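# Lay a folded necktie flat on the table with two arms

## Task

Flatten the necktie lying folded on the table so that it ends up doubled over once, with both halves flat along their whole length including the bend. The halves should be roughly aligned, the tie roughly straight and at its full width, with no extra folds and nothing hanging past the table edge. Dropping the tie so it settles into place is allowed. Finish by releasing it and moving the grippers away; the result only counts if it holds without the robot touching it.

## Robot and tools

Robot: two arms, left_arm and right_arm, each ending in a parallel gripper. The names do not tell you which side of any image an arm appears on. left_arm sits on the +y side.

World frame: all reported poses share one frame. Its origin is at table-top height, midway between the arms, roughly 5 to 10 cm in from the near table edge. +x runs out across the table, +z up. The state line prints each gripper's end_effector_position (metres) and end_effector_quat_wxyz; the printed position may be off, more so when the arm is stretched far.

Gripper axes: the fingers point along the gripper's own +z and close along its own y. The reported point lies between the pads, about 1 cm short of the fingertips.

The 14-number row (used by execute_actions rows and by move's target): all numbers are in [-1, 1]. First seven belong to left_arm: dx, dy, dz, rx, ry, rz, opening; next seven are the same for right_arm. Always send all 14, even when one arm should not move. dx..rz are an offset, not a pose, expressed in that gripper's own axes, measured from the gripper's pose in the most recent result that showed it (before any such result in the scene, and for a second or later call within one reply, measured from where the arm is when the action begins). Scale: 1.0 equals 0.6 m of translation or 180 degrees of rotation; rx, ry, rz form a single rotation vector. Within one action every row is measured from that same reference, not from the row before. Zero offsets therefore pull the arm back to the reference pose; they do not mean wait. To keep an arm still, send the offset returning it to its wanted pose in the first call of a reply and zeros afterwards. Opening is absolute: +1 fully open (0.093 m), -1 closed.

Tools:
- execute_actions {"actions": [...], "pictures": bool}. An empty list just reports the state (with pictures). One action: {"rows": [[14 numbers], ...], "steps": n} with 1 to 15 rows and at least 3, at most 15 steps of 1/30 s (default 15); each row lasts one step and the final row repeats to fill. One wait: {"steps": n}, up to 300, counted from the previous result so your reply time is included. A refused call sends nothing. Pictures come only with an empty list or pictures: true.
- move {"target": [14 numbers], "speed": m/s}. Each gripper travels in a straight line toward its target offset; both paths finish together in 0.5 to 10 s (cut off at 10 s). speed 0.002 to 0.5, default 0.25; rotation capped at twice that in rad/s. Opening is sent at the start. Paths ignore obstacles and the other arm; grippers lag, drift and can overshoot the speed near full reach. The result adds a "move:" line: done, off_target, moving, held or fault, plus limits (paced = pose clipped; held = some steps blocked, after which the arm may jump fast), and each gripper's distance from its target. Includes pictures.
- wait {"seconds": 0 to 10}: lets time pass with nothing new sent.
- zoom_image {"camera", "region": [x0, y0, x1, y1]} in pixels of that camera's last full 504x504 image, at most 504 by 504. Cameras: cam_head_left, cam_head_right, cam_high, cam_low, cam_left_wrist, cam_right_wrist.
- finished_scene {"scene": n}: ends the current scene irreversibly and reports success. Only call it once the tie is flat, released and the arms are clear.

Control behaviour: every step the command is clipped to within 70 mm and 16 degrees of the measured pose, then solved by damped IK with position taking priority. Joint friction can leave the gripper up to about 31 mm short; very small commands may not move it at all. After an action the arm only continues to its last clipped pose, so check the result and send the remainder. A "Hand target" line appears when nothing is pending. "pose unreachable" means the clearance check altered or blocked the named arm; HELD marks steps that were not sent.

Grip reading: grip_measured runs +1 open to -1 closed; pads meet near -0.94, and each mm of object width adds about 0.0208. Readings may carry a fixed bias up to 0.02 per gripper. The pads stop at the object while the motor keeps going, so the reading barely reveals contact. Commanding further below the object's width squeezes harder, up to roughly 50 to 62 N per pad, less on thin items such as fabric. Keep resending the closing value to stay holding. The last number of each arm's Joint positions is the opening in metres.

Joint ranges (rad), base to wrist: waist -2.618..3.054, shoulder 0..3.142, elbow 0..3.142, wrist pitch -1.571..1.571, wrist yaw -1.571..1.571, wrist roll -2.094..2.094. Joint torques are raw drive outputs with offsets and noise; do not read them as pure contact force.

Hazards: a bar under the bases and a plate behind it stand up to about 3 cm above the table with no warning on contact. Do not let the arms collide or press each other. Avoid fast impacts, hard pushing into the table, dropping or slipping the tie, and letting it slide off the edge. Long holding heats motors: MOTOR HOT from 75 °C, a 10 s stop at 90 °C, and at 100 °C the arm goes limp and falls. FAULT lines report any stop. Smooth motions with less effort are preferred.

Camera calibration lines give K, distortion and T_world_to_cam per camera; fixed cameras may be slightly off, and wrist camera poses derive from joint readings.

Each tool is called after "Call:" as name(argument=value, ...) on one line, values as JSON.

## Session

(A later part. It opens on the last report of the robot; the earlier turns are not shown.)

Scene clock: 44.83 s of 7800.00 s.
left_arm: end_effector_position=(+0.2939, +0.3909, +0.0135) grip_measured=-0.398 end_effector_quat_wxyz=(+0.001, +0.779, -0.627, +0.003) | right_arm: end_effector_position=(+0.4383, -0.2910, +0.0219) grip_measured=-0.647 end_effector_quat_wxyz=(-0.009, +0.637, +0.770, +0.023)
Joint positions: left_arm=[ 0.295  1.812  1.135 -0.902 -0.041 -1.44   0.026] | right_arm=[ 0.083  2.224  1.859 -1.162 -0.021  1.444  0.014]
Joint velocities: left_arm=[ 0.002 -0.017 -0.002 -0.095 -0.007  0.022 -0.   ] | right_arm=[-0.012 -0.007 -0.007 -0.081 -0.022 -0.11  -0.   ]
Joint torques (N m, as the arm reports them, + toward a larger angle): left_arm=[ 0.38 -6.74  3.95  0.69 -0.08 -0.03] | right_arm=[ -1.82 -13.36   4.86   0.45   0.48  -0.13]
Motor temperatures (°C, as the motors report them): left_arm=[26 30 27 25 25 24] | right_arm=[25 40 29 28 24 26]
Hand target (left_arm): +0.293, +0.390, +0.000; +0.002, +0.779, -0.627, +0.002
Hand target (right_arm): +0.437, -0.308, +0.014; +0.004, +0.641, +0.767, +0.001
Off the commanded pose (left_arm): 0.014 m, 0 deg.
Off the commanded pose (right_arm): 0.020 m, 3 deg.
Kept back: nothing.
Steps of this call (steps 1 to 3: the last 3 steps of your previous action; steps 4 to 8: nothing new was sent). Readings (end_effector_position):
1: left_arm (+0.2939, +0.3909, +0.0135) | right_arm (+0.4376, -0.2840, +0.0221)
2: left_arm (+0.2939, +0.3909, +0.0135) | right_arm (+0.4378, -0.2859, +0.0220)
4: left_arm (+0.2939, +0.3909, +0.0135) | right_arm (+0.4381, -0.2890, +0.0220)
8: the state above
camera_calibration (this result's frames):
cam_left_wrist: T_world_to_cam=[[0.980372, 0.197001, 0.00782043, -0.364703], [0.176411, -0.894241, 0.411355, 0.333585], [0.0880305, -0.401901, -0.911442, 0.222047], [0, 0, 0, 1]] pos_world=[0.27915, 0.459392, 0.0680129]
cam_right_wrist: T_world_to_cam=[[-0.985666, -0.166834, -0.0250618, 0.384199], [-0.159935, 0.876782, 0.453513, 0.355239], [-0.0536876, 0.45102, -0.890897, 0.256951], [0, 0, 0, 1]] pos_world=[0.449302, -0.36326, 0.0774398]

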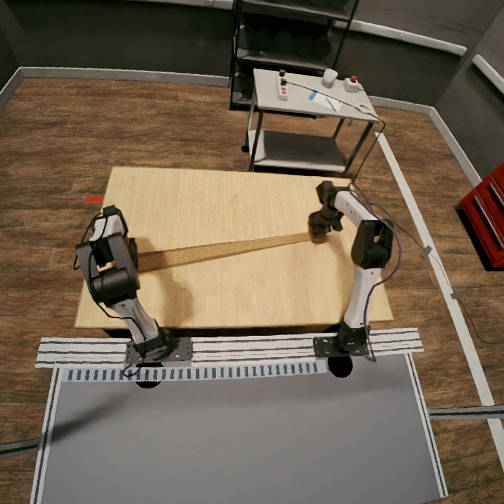

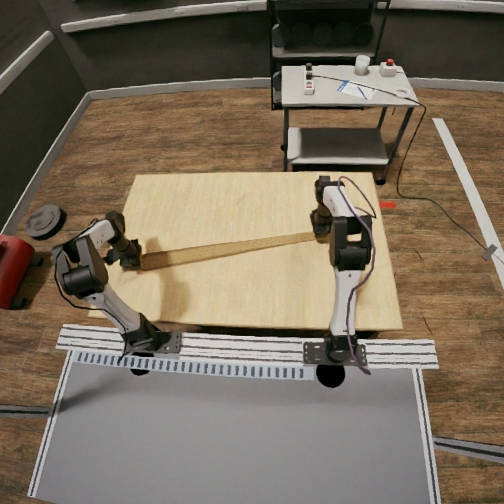

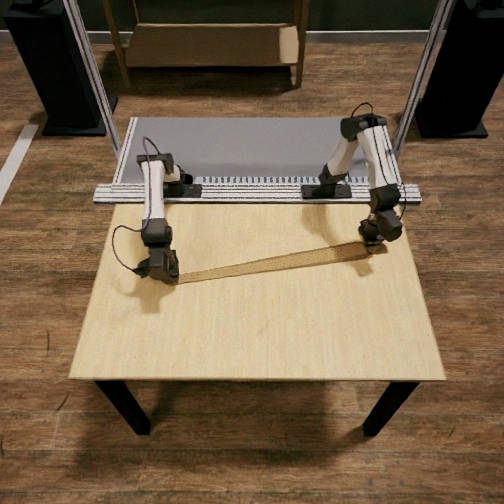

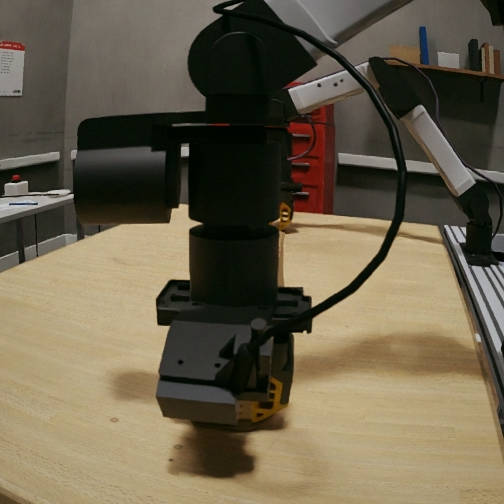

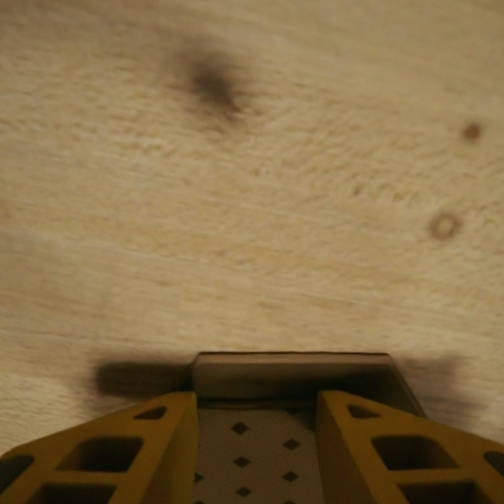

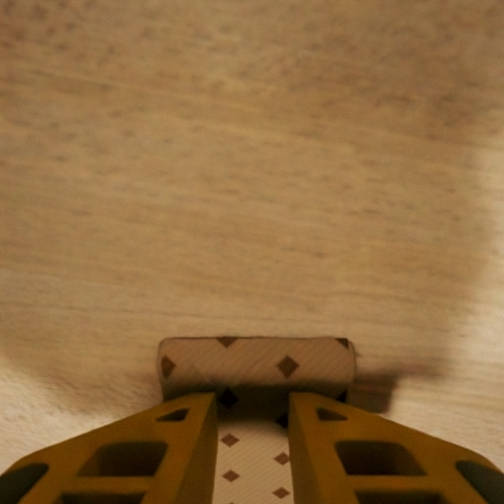

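Call:
execute_actions(actions=[{"rows": [[0,0,0.023,0,0,0,-0.40, -0.015,0,0.014,0,-0.006,0,-0.65],[0,0,0.023,0,0,0,-0.40, -0.008,0,0.016,0,-0.003,0,-0.65],[0,0,0.023,0,0,0,-0.40, 0,0,0.018,0,0,0,-0.63],[0,0,0.023,0,0,0,-0.40, 0,0,0.020,0,0,0,-0.61],[0,0,0.023,0,0,0,-0.40, 0,0,0.022,0,0,0,-0.59],[0,0,0.023,0,0,0,-0.40, 0,0,0.022,0,0,0,-0.57],[0,0,0.023,0,0,0,-0.40, 0,0,0.022,0,0,0,-0.55],[0,0,0.023,0,0,0,-0.40, 0,0,0.022,0,0,0,-0.53],[0,0,0.023,0,0,0,-0.40, 0,0,0.022,0,0,0,-0.51],[0,0,0.023,0,0,0,-0.40, 0,0,0.022,0,0,0,-0.49],[0,0,0.023,0,0,0,-0.40, 0,0,0.022,0,0,0,-0.47],[0,0,0.023,0,0,0,-0.40, 0,0,0.022,0,0,0,-0.45],[0,0,0.023,0,0,0,-0.40, 0,0,0.022,0,0,0,-0.43],[0,0,0.023,0,0,0,-0.40, 0,0,0.022,0,0,0,-0.41],[0,0,0.023,0,0,0,-0.40, 0,0,0.022,0,0,0,-0.40]], "steps": 15}])

Call:
execute_actions(actions=[{"rows": [[0,0,0.023,0,0,0,-0.40, 0,0,0.022,0,0,0,-0.40],[0,0,0.023,0,0,0,-0.40, 0,0,0.016,0,0,0,-0.40],[0,0,0.023,0,0,0,-0.40, 0,0,0.010,0,0,0,-0.40],[0,0,0.023,0,0,0,-0.40, 0,0,0.004,0,0,0,-0.40],[0,0,0.023,0,0,0,-0.40, 0,0,-0.002,0,0,0,-0.40],[0,0,0.023,0,0,0,-0.40, 0,0,-0.008,0,0,0,-0.40],[0,0,0.023,0,0,0,-0.40, 0,0,-0.013,0,0,0,-0.40],[0,0,0.023,0,0,0,-0.40, 0,0,-0.018,0,0,0,-0.40],[0,0,0.023,0,0,0,-0.40, 0,0,-0.023,0,0,0,-0.40],[0,0,0.023,0,0,0,-0.40, 0,0,-0.028,0,-0.003,0,-0.40],[0,0,0.023,0,0,0,-0.40, 0,0,-0.033,0,-0.006,0,-0.40],[0,0,0.023,0,0,0,-0.40, 0,0,-0.038,0,-0.009,0,-0.40],[0,0,0.023,0,0,0,-0.40, 0,0,-0.042,0,-0.012,0,-0.40],[0,0,0.023,0,0,0,-0.40, 0,0,-0.045,0,-0.014,0,-0.40],[0,0,0.023,0,0,0,-0.40, 0,0,-0.047,0,-0.015,0,-0.40]], "steps": 15}])

Call:
wait(seconds=0.3)

Scene clock: 45.67 s of 7800.00 s.
left_arm: end_effector_position=(+0.2939, +0.3909, +0.0135) grip_measured=-0.398 end_effector_quat_wxyz=(+0.001, +0.779, -0.627, +0.003) | right_arm: end_effector_position=(+0.4425, -0.2895, +0.0221) grip_measured=-0.461 end_effector_quat_wxyz=(-0.005, +0.635, +0.772, +0.031)
Joint positions: left_arm=[ 0.295  1.812  1.135 -0.902 -0.041 -1.44   0.026] | right_arm=[ 0.083  2.224  1.859 -1.144 -0.028  1.439  0.023]
Joint velocities: left_arm=[-0.002 -0.017 -0.002 -0.051 -0.007  0.022 -0.001] | right_arm=[ 0.017 -0.002  0.007 -0.051 -0.007  0.007  0.016]
Joint torques (N m, as the arm reports them, + toward a larger angle): left_arm=[ 0.37 -6.76  3.94  0.69 -0.07 -0.03] | right_arm=[  0.17 -13.03   3.63   0.51   0.04  -0.01]
Motor temperatures (°C, as the motors report them): left_arm=[26 30 27 25 25 24] | right_arm=[25 40 29 28 24 26]
Steps of this call (steps 1 to 13: nothing new was sent; steps 14 to 25: the first 12 steps of this action). Readings (end_effector_position):
14: left_arm (+0.2939, +0.3909, +0.0135) | right_arm (+0.4384, -0.2907, +0.0219)
15: left_arm (+0.2939, +0.3909, +0.0135) | right_arm (+0.4384, -0.2905, +0.0219)
17: left_arm (+0.2939, +0.3909, +0.0135) | right_arm (+0.4387, -0.2902, +0.0220)
21: left_arm (+0.2939, +0.3909, +0.0135) | right_arm (+0.4407, -0.2899, +0.0220)
25: the state above

Scene clock: 46.17 s of 7800.00 s.
left_arm: end_effector_position=(+0.2939, +0.3909, +0.0135) grip_measured=-0.398 end_effector_quat_wxyz=(+0.001, +0.779, -0.627, +0.003) | right_arm: end_effector_position=(+0.4434, -0.2898, +0.0282) grip_measured=-0.403 end_effector_quat_wxyz=(-0.004, +0.635, +0.771, +0.032)
Joint positions: left_arm=[ 0.295  1.812  1.135 -0.902 -0.041 -1.44   0.026] | right_arm=[ 0.083  2.222  1.88  -1.165 -0.027  1.44   0.026]
Joint velocities: left_arm=[ 0.022  0.002  0.002 -0.007  0.007  0.022  0.001] | right_arm=[ 0.007 -0.002  0.188 -0.198  0.125  0.022  0.   ]
Joint torques (N m, as the arm reports them, + toward a larger angle): left_arm=[ 0.43 -6.75  3.94  0.68 -0.07 -0.04] | right_arm=[  0.82 -15.96   7.68   0.22   0.03   0.02]
Motor temperatures (°C, as the motors report them): left_arm=[26 30 27 25 25 24] | right_arm=[25 40 29 28 24 26]
Off your previous action's commanded pose (left_arm): 0.014 m, 0 deg at its last step (step 3 of this call).
Off your previous action's commanded pose (right_arm): 0.014 m, 1 deg at its last step (step 3 of this call).
Steps of this call (steps 1 to 3: the last 3 steps of your previous action; steps 4 to 15: the first 12 steps of this action, its rows measured from where the robot was after step 3). Readings (end_effector_position):
3: left_arm (+0.2939, +0.3909, +0.0135) | right_arm (+0.4437, -0.2893, +0.0221)
4: left_arm (+0.2939, +0.3909, +0.0135) | right_arm (+0.4442, -0.2892, +0.0222)
5: left_arm (+0.2939, +0.3909, +0.0135) | right_arm (+0.4442, -0.2891, +0.0222)
7: left_arm (+0.2939, +0.3909, +0.0135) | right_arm (+0.4442, -0.2890, +0.0222)
11: left_arm (+0.2939, +0.3909, +0.0135) | right_arm (+0.4439, -0.2888, +0.0237)
15: the state above

Scene clock: 46.57 s of 7800.00 s.
left_arm: end_effector_position=(+0.2939, +0.3909, +0.0135) grip_measured=-0.398 end_effector_quat_wxyz=(+0.001, +0.779, -0.627, +0.003) | right_arm: end_effector_position=(+0.4429, -0.2954, +0.0391) grip_measured=-0.403 end_effector_quat_wxyz=(+0.007, +0.638, +0.769, +0.020)
Joint positions: left_arm=[ 0.295  1.812  1.135 -0.902 -0.041 -1.44   0.026] | right_arm=[ 0.083  2.212  1.906 -1.201  0.004  1.447  0.026]
Joint velocities: left_arm=[ 0.002 -0.002  0.007  0.051 -0.037  0.022  0.   ] | right_arm=[-0.022 -0.007 -0.017 -0.007 -0.051  0.037 -0.   ]
Joint torques (N m, as the arm reports them, + toward a larger angle): left_arm=[ 0.37 -6.76  3.95  0.69 -0.08 -0.03] | right_arm=[  1.35 -15.36   7.55   0.2    0.09   0.  ]
Motor temperatures (°C, as the motors report them): left_arm=[26 30 27 25 25 24] | right_arm=[25 40 29 28 24 26]
Hand target (left_arm): +0.293, +0.390, +0.000; +0.002, +0.779, -0.627, +0.003
Hand target (right_arm): +0.442, -0.291, +0.050; +0.015, +0.636, +0.771, +0.019
Off the commanded pose (left_arm): 0.014 m, 0 deg.
Off the commanded pose (right_arm): 0.012 m, 1 deg.
Kept back: nothing.
Steps of this call (steps 1 to 3: the last 3 steps of your previous action; steps 4 to 12: nothing new was sent). Readings (end_effector_position):
1: left_arm (+0.2939, +0.3909, +0.0135) | right_arm (+0.4438, -0.2906, +0.0297)
2: left_arm (+0.2939, +0.3909, +0.0135) | right_arm (+0.4442, -0.2914, +0.0314)
4: left_arm (+0.2939, +0.3909, +0.0135) | right_arm (+0.4445, -0.2930, +0.0349)
8: left_arm (+0.2939, +0.3909, +0.0135) | right_arm (+0.4441, -0.2947, +0.0390)
12: the state above
camera_calibration (this result's frames):
cam_left_wrist: T_world_to_cam=[[0.980372, 0.197001, 0.00782043, -0.364703], [0.176411, -0.894241, 0.411355, 0.333585], [0.0880305, -0.401901, -0.911442, 0.222047], [0, 0, 0, 1]] pos_world=[0.27915, 0.459392, 0.0680129]
cam_right_wrist: T_world_to_cam=[[-0.985609, -0.163441, -0.0431477, 0.390109], [-0.166036, 0.888121, 0.428571, 0.359113], [-0.0317255, 0.429568, -0.902477, 0.258877], [0, 0, 0, 1]] pos_world=[0.452333, -0.366382, 0.0965579]

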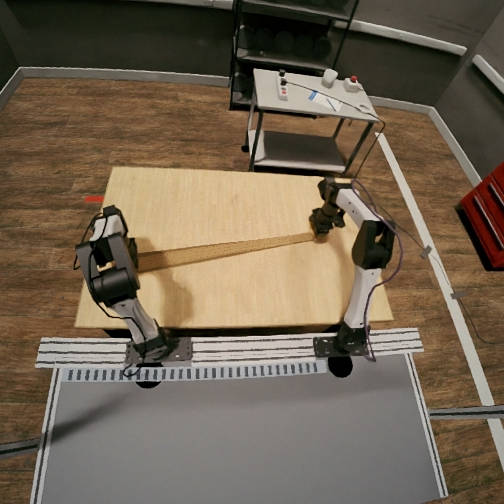

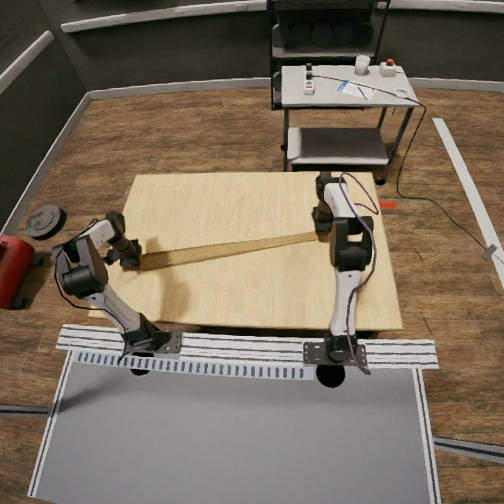

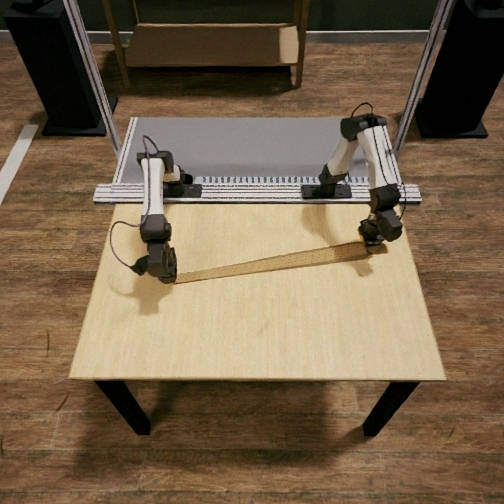

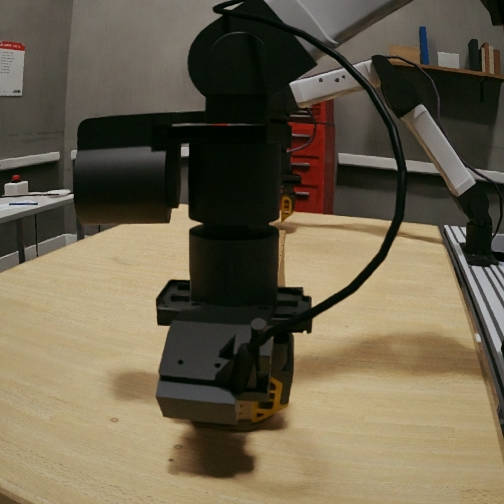

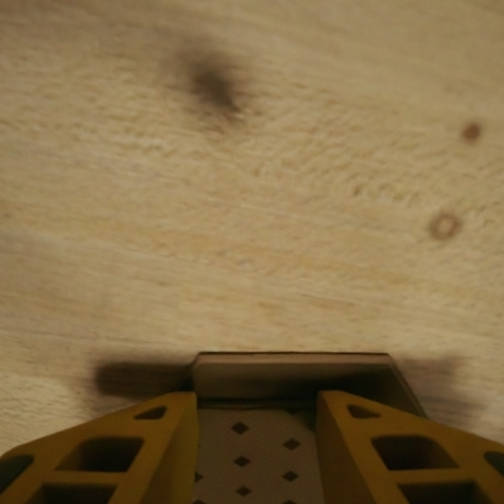

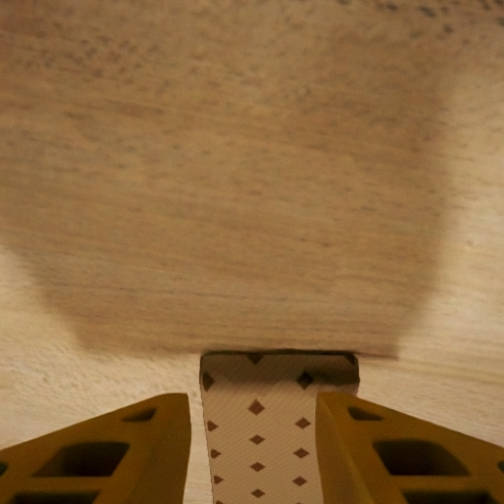

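Call:
move(target=[0, 0, -0.12, 0, 0, 0, -0.40, 0.0023, -0.0094, 0.012, 0.0155, -0.0047, 0, -0.48], speed=0.12)

Scene clock: 48.17 s of 7800.00 s.
left_arm: end_effector_position=(+0.2925, +0.3937, +0.0787) grip_measured=-0.398 end_effector_quat_wxyz=(+0.005, +0.779, -0.627, +0.000) | right_arm: end_effector_position=(+0.4378, -0.2971, +0.0301) grip_measured=-0.477 end_effector_quat_wxyz=(-0.003, +0.639, +0.769, +0.004)
Joint positions: left_arm=[ 0.295  1.746  1.325 -1.169 -0.041 -1.44   0.026] | right_arm=[ 0.083  2.233  1.906 -1.217  0.014  1.449  0.022]
Joint velocities: left_arm=[ 0.002 -0.022 -0.017 -0.037  0.022  0.007  0.   ] | right_arm=[-0.007  0.007  0.007  0.007 -0.066  0.007 -0.   ]
Joint torques (N m, as the arm reports them, + toward a larger angle): left_arm=[-0.09 -9.13  8.64  0.02 -0.08 -0.1 ] | right_arm=[  0.92 -13.23   7.56   0.12   0.1    0.01]
Motor temperatures (°C, as the motors report them): left_arm=[26 30 27 25 25 24] | right_arm=[25 40 29 28 24 26]
Hand target (left_arm): +0.294, +0.393, +0.085; +0.001, +0.779, -0.627, +0.003
Hand target (right_arm): +0.437, -0.295, +0.032; -0.002, +0.638, +0.770, -0.002
Off the commanded pose (left_arm): 0.007 m, 1 deg.
Off the commanded pose (right_arm): 0.003 m, 1 deg.
Kept back: nothing.
move: done
camera_calibration (this result's frames):
cam_left_wrist: T_world_to_cam=[[0.980485, 0.196588, -0.00122608, -0.363605], [0.179571, -0.893043, 0.412588, 0.308002], [0.0800147, -0.404757, -0.910917, 0.286132], [0, 0, 0, 1]] pos_world=[0.278306, 0.462354, 0.133119]
cam_right_wrist: T_world_to_cam=[[-0.986751, -0.16215, -0.00539596, 0.384179], [-0.1491, 0.893222, 0.424173, 0.357793], [-0.06396, 0.419358, -0.905565, 0.262528], [0, 0, 0, 1]] pos_world=[0.449228, -0.367387, 0.0880425]

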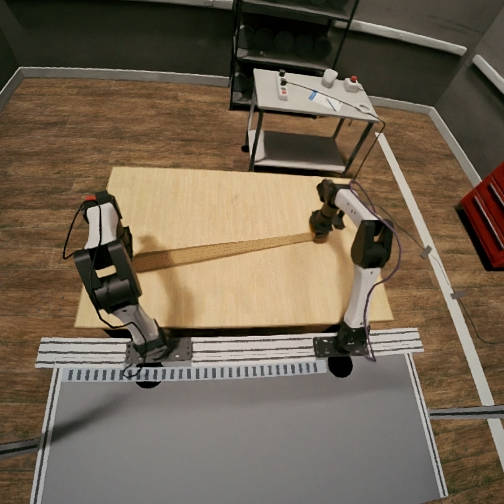

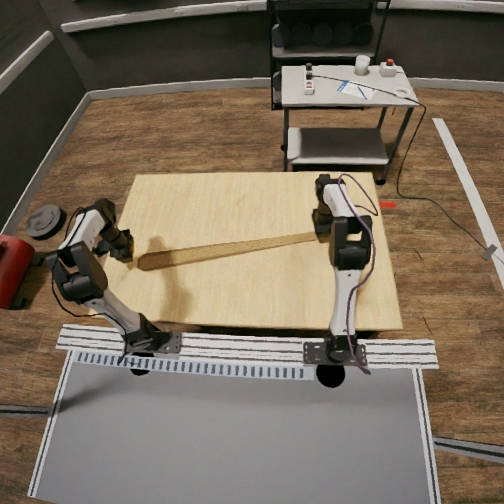

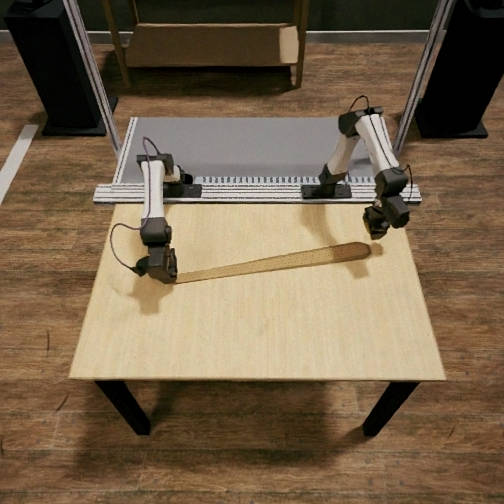

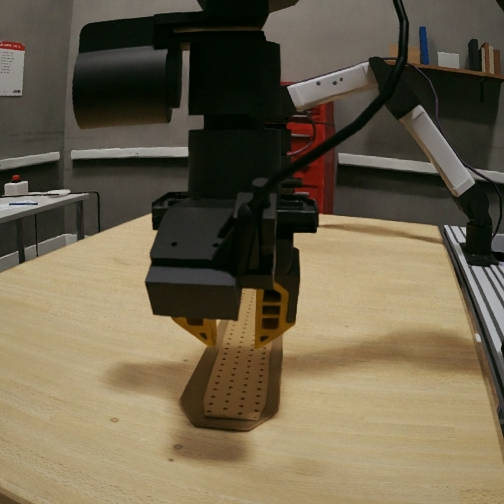

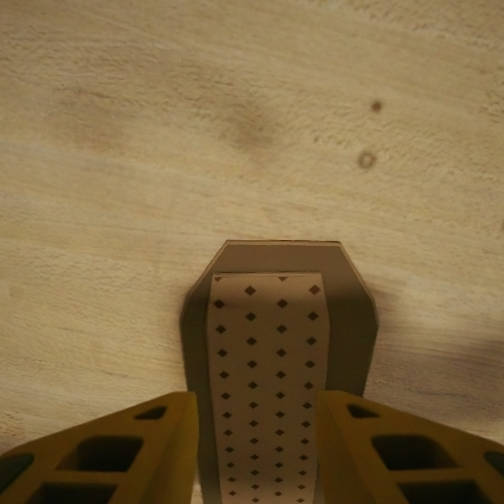

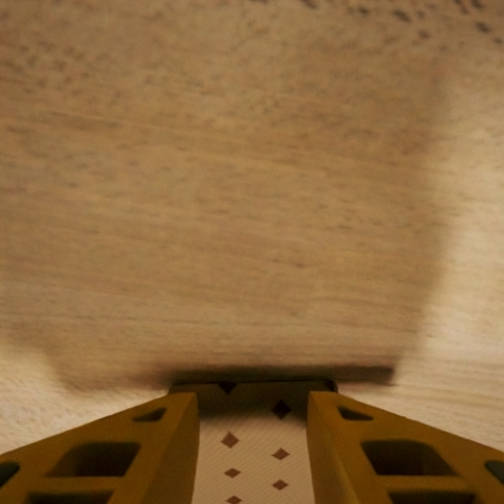

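Call:
move(target=[0.05, 0.17, -0.15, 0, 0, 0, -0.40, 0.003, 0, 0.048, 0.004, 0, 0, -0.48], speed=0.15)

Call:
zoom_image(camera="cam_low", region=[240, 195, 310, 255])

Scene clock: 49.83 s of 7800.00 s.
left_arm: end_effector_position=(+0.2003, +0.3497, +0.1648) grip_measured=-0.398 end_effector_quat_wxyz=(+0.007, +0.781, -0.625, -0.002) | right_arm: end_effector_position=(+0.4393, -0.2967, +0.0199) grip_measured=-0.477 end_effector_quat_wxyz=(-0.002, +0.639, +0.769, +0.006)
Joint positions: left_arm=[ 0.227  1.367  1.297 -1.527 -0.041 -1.515  0.026] | right_arm=[ 0.083  2.241  1.88  -1.178  0.014  1.449  0.022]
Joint velocities: left_arm=[-0.002 -0.007 -0.002 -0.037  0.022  0.007 -0.001] | right_arm=[ 0.007 -0.027 -0.012  0.066  0.007 -0.051 -0.001]
Joint torques (N m, as the arm reports them, + toward a larger angle): left_arm=[-0.78 -5.06  8.4   0.01 -0.06 -0.11] | right_arm=[  0.47 -11.95   3.58   0.64  -0.01   0.  ]
Motor temperatures (°C, as the motors report them): left_arm=[26 30 27 25 25 24] | right_arm=[25 40 29 28 24 26]
Hand target (left_arm): +0.200, +0.346, +0.170; +0.005, +0.779, -0.627, +0.001
Hand target (right_arm): +0.437, -0.295, +0.002; -0.007, +0.639, +0.769, -0.001
Off the commanded pose (left_arm): 0.008 m, 0 deg.
Off the commanded pose (right_arm): 0.019 m, 1 deg.
Kept back: nothing.
move: off_target (right_arm)
camera_calibration (this result's frames):
cam_left_wrist: T_world_to_cam=[[0.979231, 0.202628, -0.00702303, -0.265303], [0.187494, -0.891825, 0.411696, 0.247964], [0.0771578, -0.404462, -0.911294, 0.354625], [0, 0, 0, 1]] pos_world=[0.185939, 0.418331, 0.219218]
cam_right_wrist: T_world_to_cam=[[-0.986738, -0.162058, -0.00919006, 0.385728], [-0.150633, 0.893136, 0.423813, 0.362688], [-0.0604745, 0.419577, -0.905703, 0.251795], [0, 0, 0, 1]] pos_world=[0.450472, -0.367066, 0.0778842]

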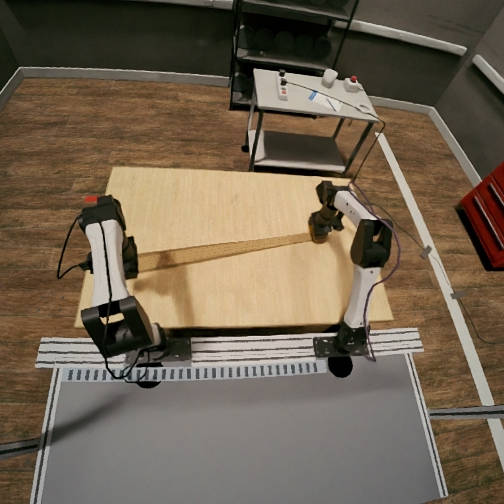

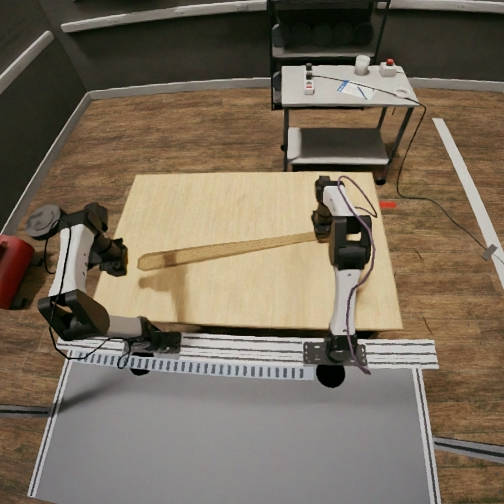

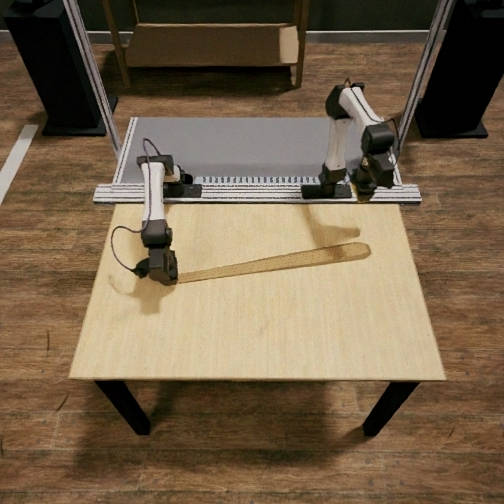

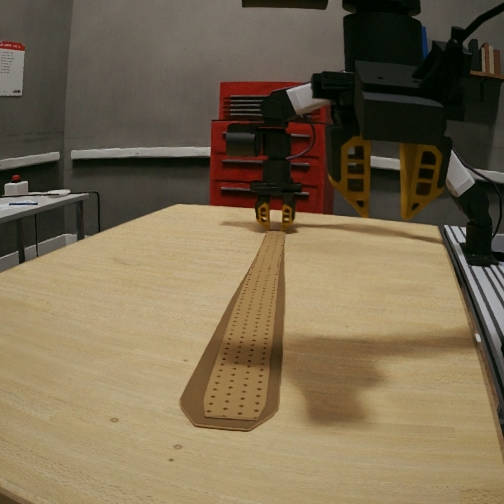

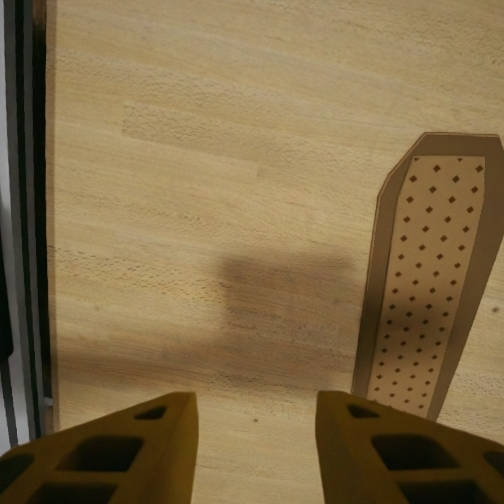

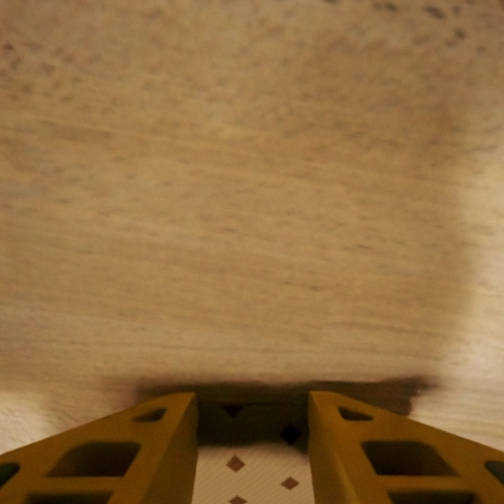

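Region (240, 195, 310, 255) of cam_low's 504x504 image, scaled by 7.200, with more detail than that image has; it fills the top 432 rows of this view, and the rest is white.

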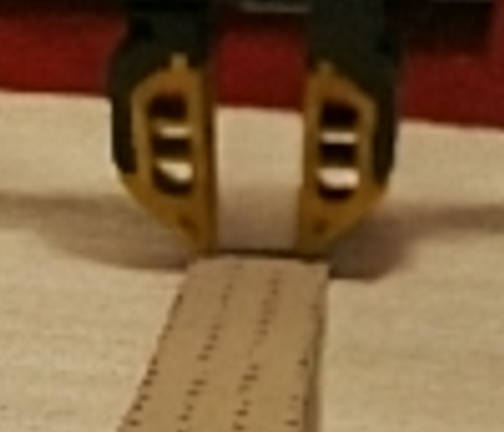

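Call:
move(target=[0, 0, 0, 0, 0, 0, -0.40, 0, 0, -0.04, 0, 0, 0, -0.48], speed=0.08)

Call:
zoom_image(camera="cam_low", region=[240, 195, 310, 255])

Scene clock: 52.27 s of 7800.00 s.
left_arm: end_effector_position=(+0.1999, +0.3496, +0.1648) grip_measured=-0.398 end_effector_quat_wxyz=(+0.008, +0.781, -0.625, -0.002) | right_arm: end_effector_position=(+0.4387, -0.2971, +0.0346) grip_measured=-0.477 end_effector_quat_wxyz=(-0.004, +0.639, +0.769, +0.003)
Joint positions: left_arm=[ 0.227  1.367  1.297 -1.528 -0.041 -1.516  0.026] | right_arm=[ 0.083  2.239  1.934 -1.242  0.014  1.449  0.022]
Joint velocities: left_arm=[-0.002  0.012 -0.007 -0.051  0.066  0.022 -0.002] | right_arm=[-0.002 -0.007  0.012 -0.007  0.007  0.022  0.001]
Joint torques (N m, as the arm reports them, + toward a larger angle): left_arm=[ 0.29 -4.3   7.18  0.14 -0.08 -0.03] | right_arm=[  0.08 -15.11   7.56   0.11  -0.03  -0.05]
Motor temperatures (°C, as the motors report them): left_arm=[26 30 27 25 25 24] | right_arm=[25 41 29 28 24 26]
Hand target (left_arm): +0.200, +0.350, +0.165; +0.007, +0.781, -0.625, -0.002
Hand target (right_arm): +0.439, -0.297, +0.044; -0.001, +0.639, +0.769, +0.006
Off the commanded pose (left_arm): 0.000 m, 0 deg.
Off the commanded pose (right_arm): 0.009 m, 0 deg.
Kept back: nothing.
move: done
camera_calibration (this result's frames):
cam_left_wrist: T_world_to_cam=[[0.979001, 0.203676, -0.00855094, -0.265003], [0.18906, -0.891458, 0.411777, 0.247484], [0.0762462, -0.404746, -0.911245, 0.35489], [0, 0, 0, 1]] pos_world=[0.18559, 0.418237, 0.219217]
cam_right_wrist: T_world_to_cam=[[-0.98675, -0.162241, -0.00160182, 0.3849], [-0.147567, 0.893309, 0.424528, 0.355433], [-0.067445, 0.419139, -0.905414, 0.268075], [0, 0, 0, 1]] pos_world=[0.45033, -0.367425, 0.0924441]

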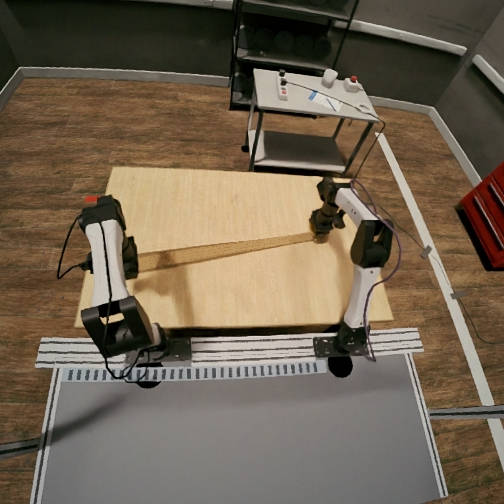

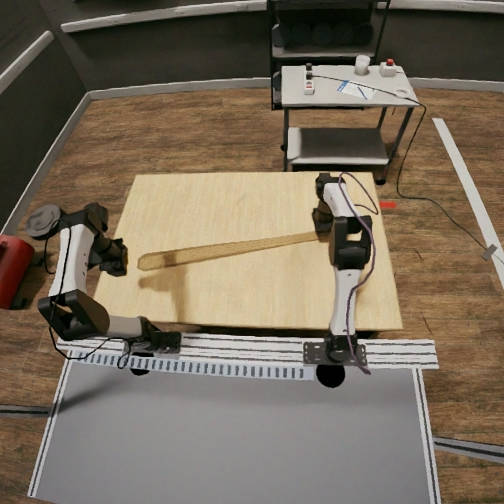

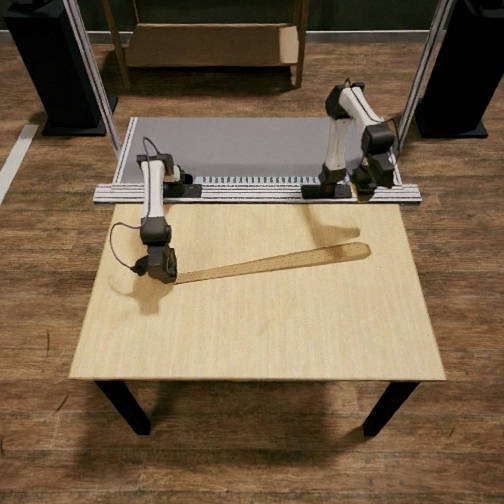

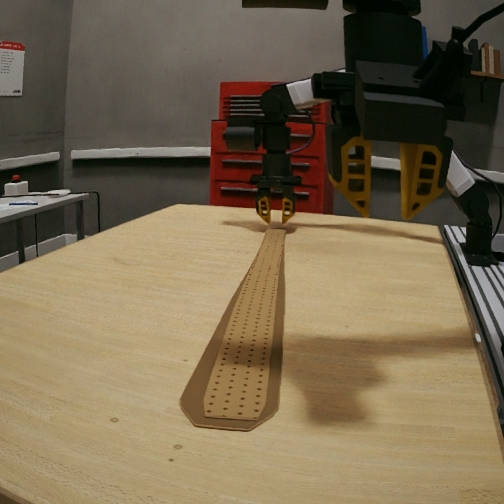

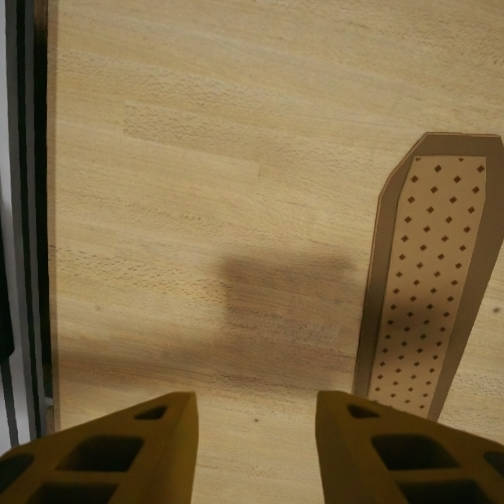

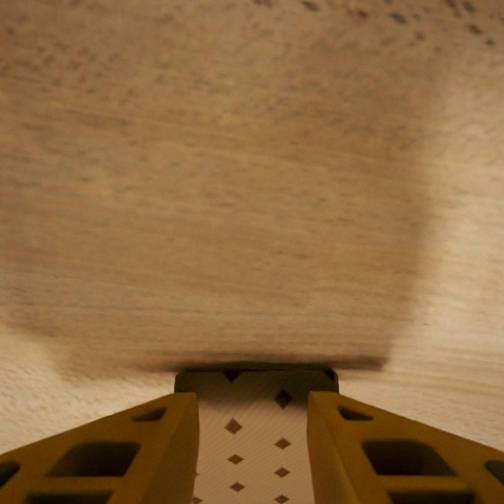

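Region (240, 195, 310, 255) of cam_low's 504x504 image, scaled by 7.200, with more detail than that image has; it fills the top 432 rows of this view, and the rest is white.

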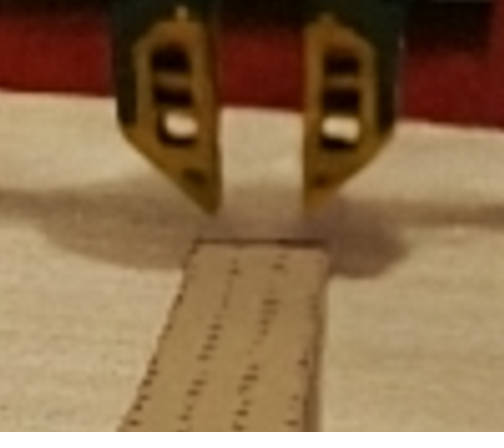

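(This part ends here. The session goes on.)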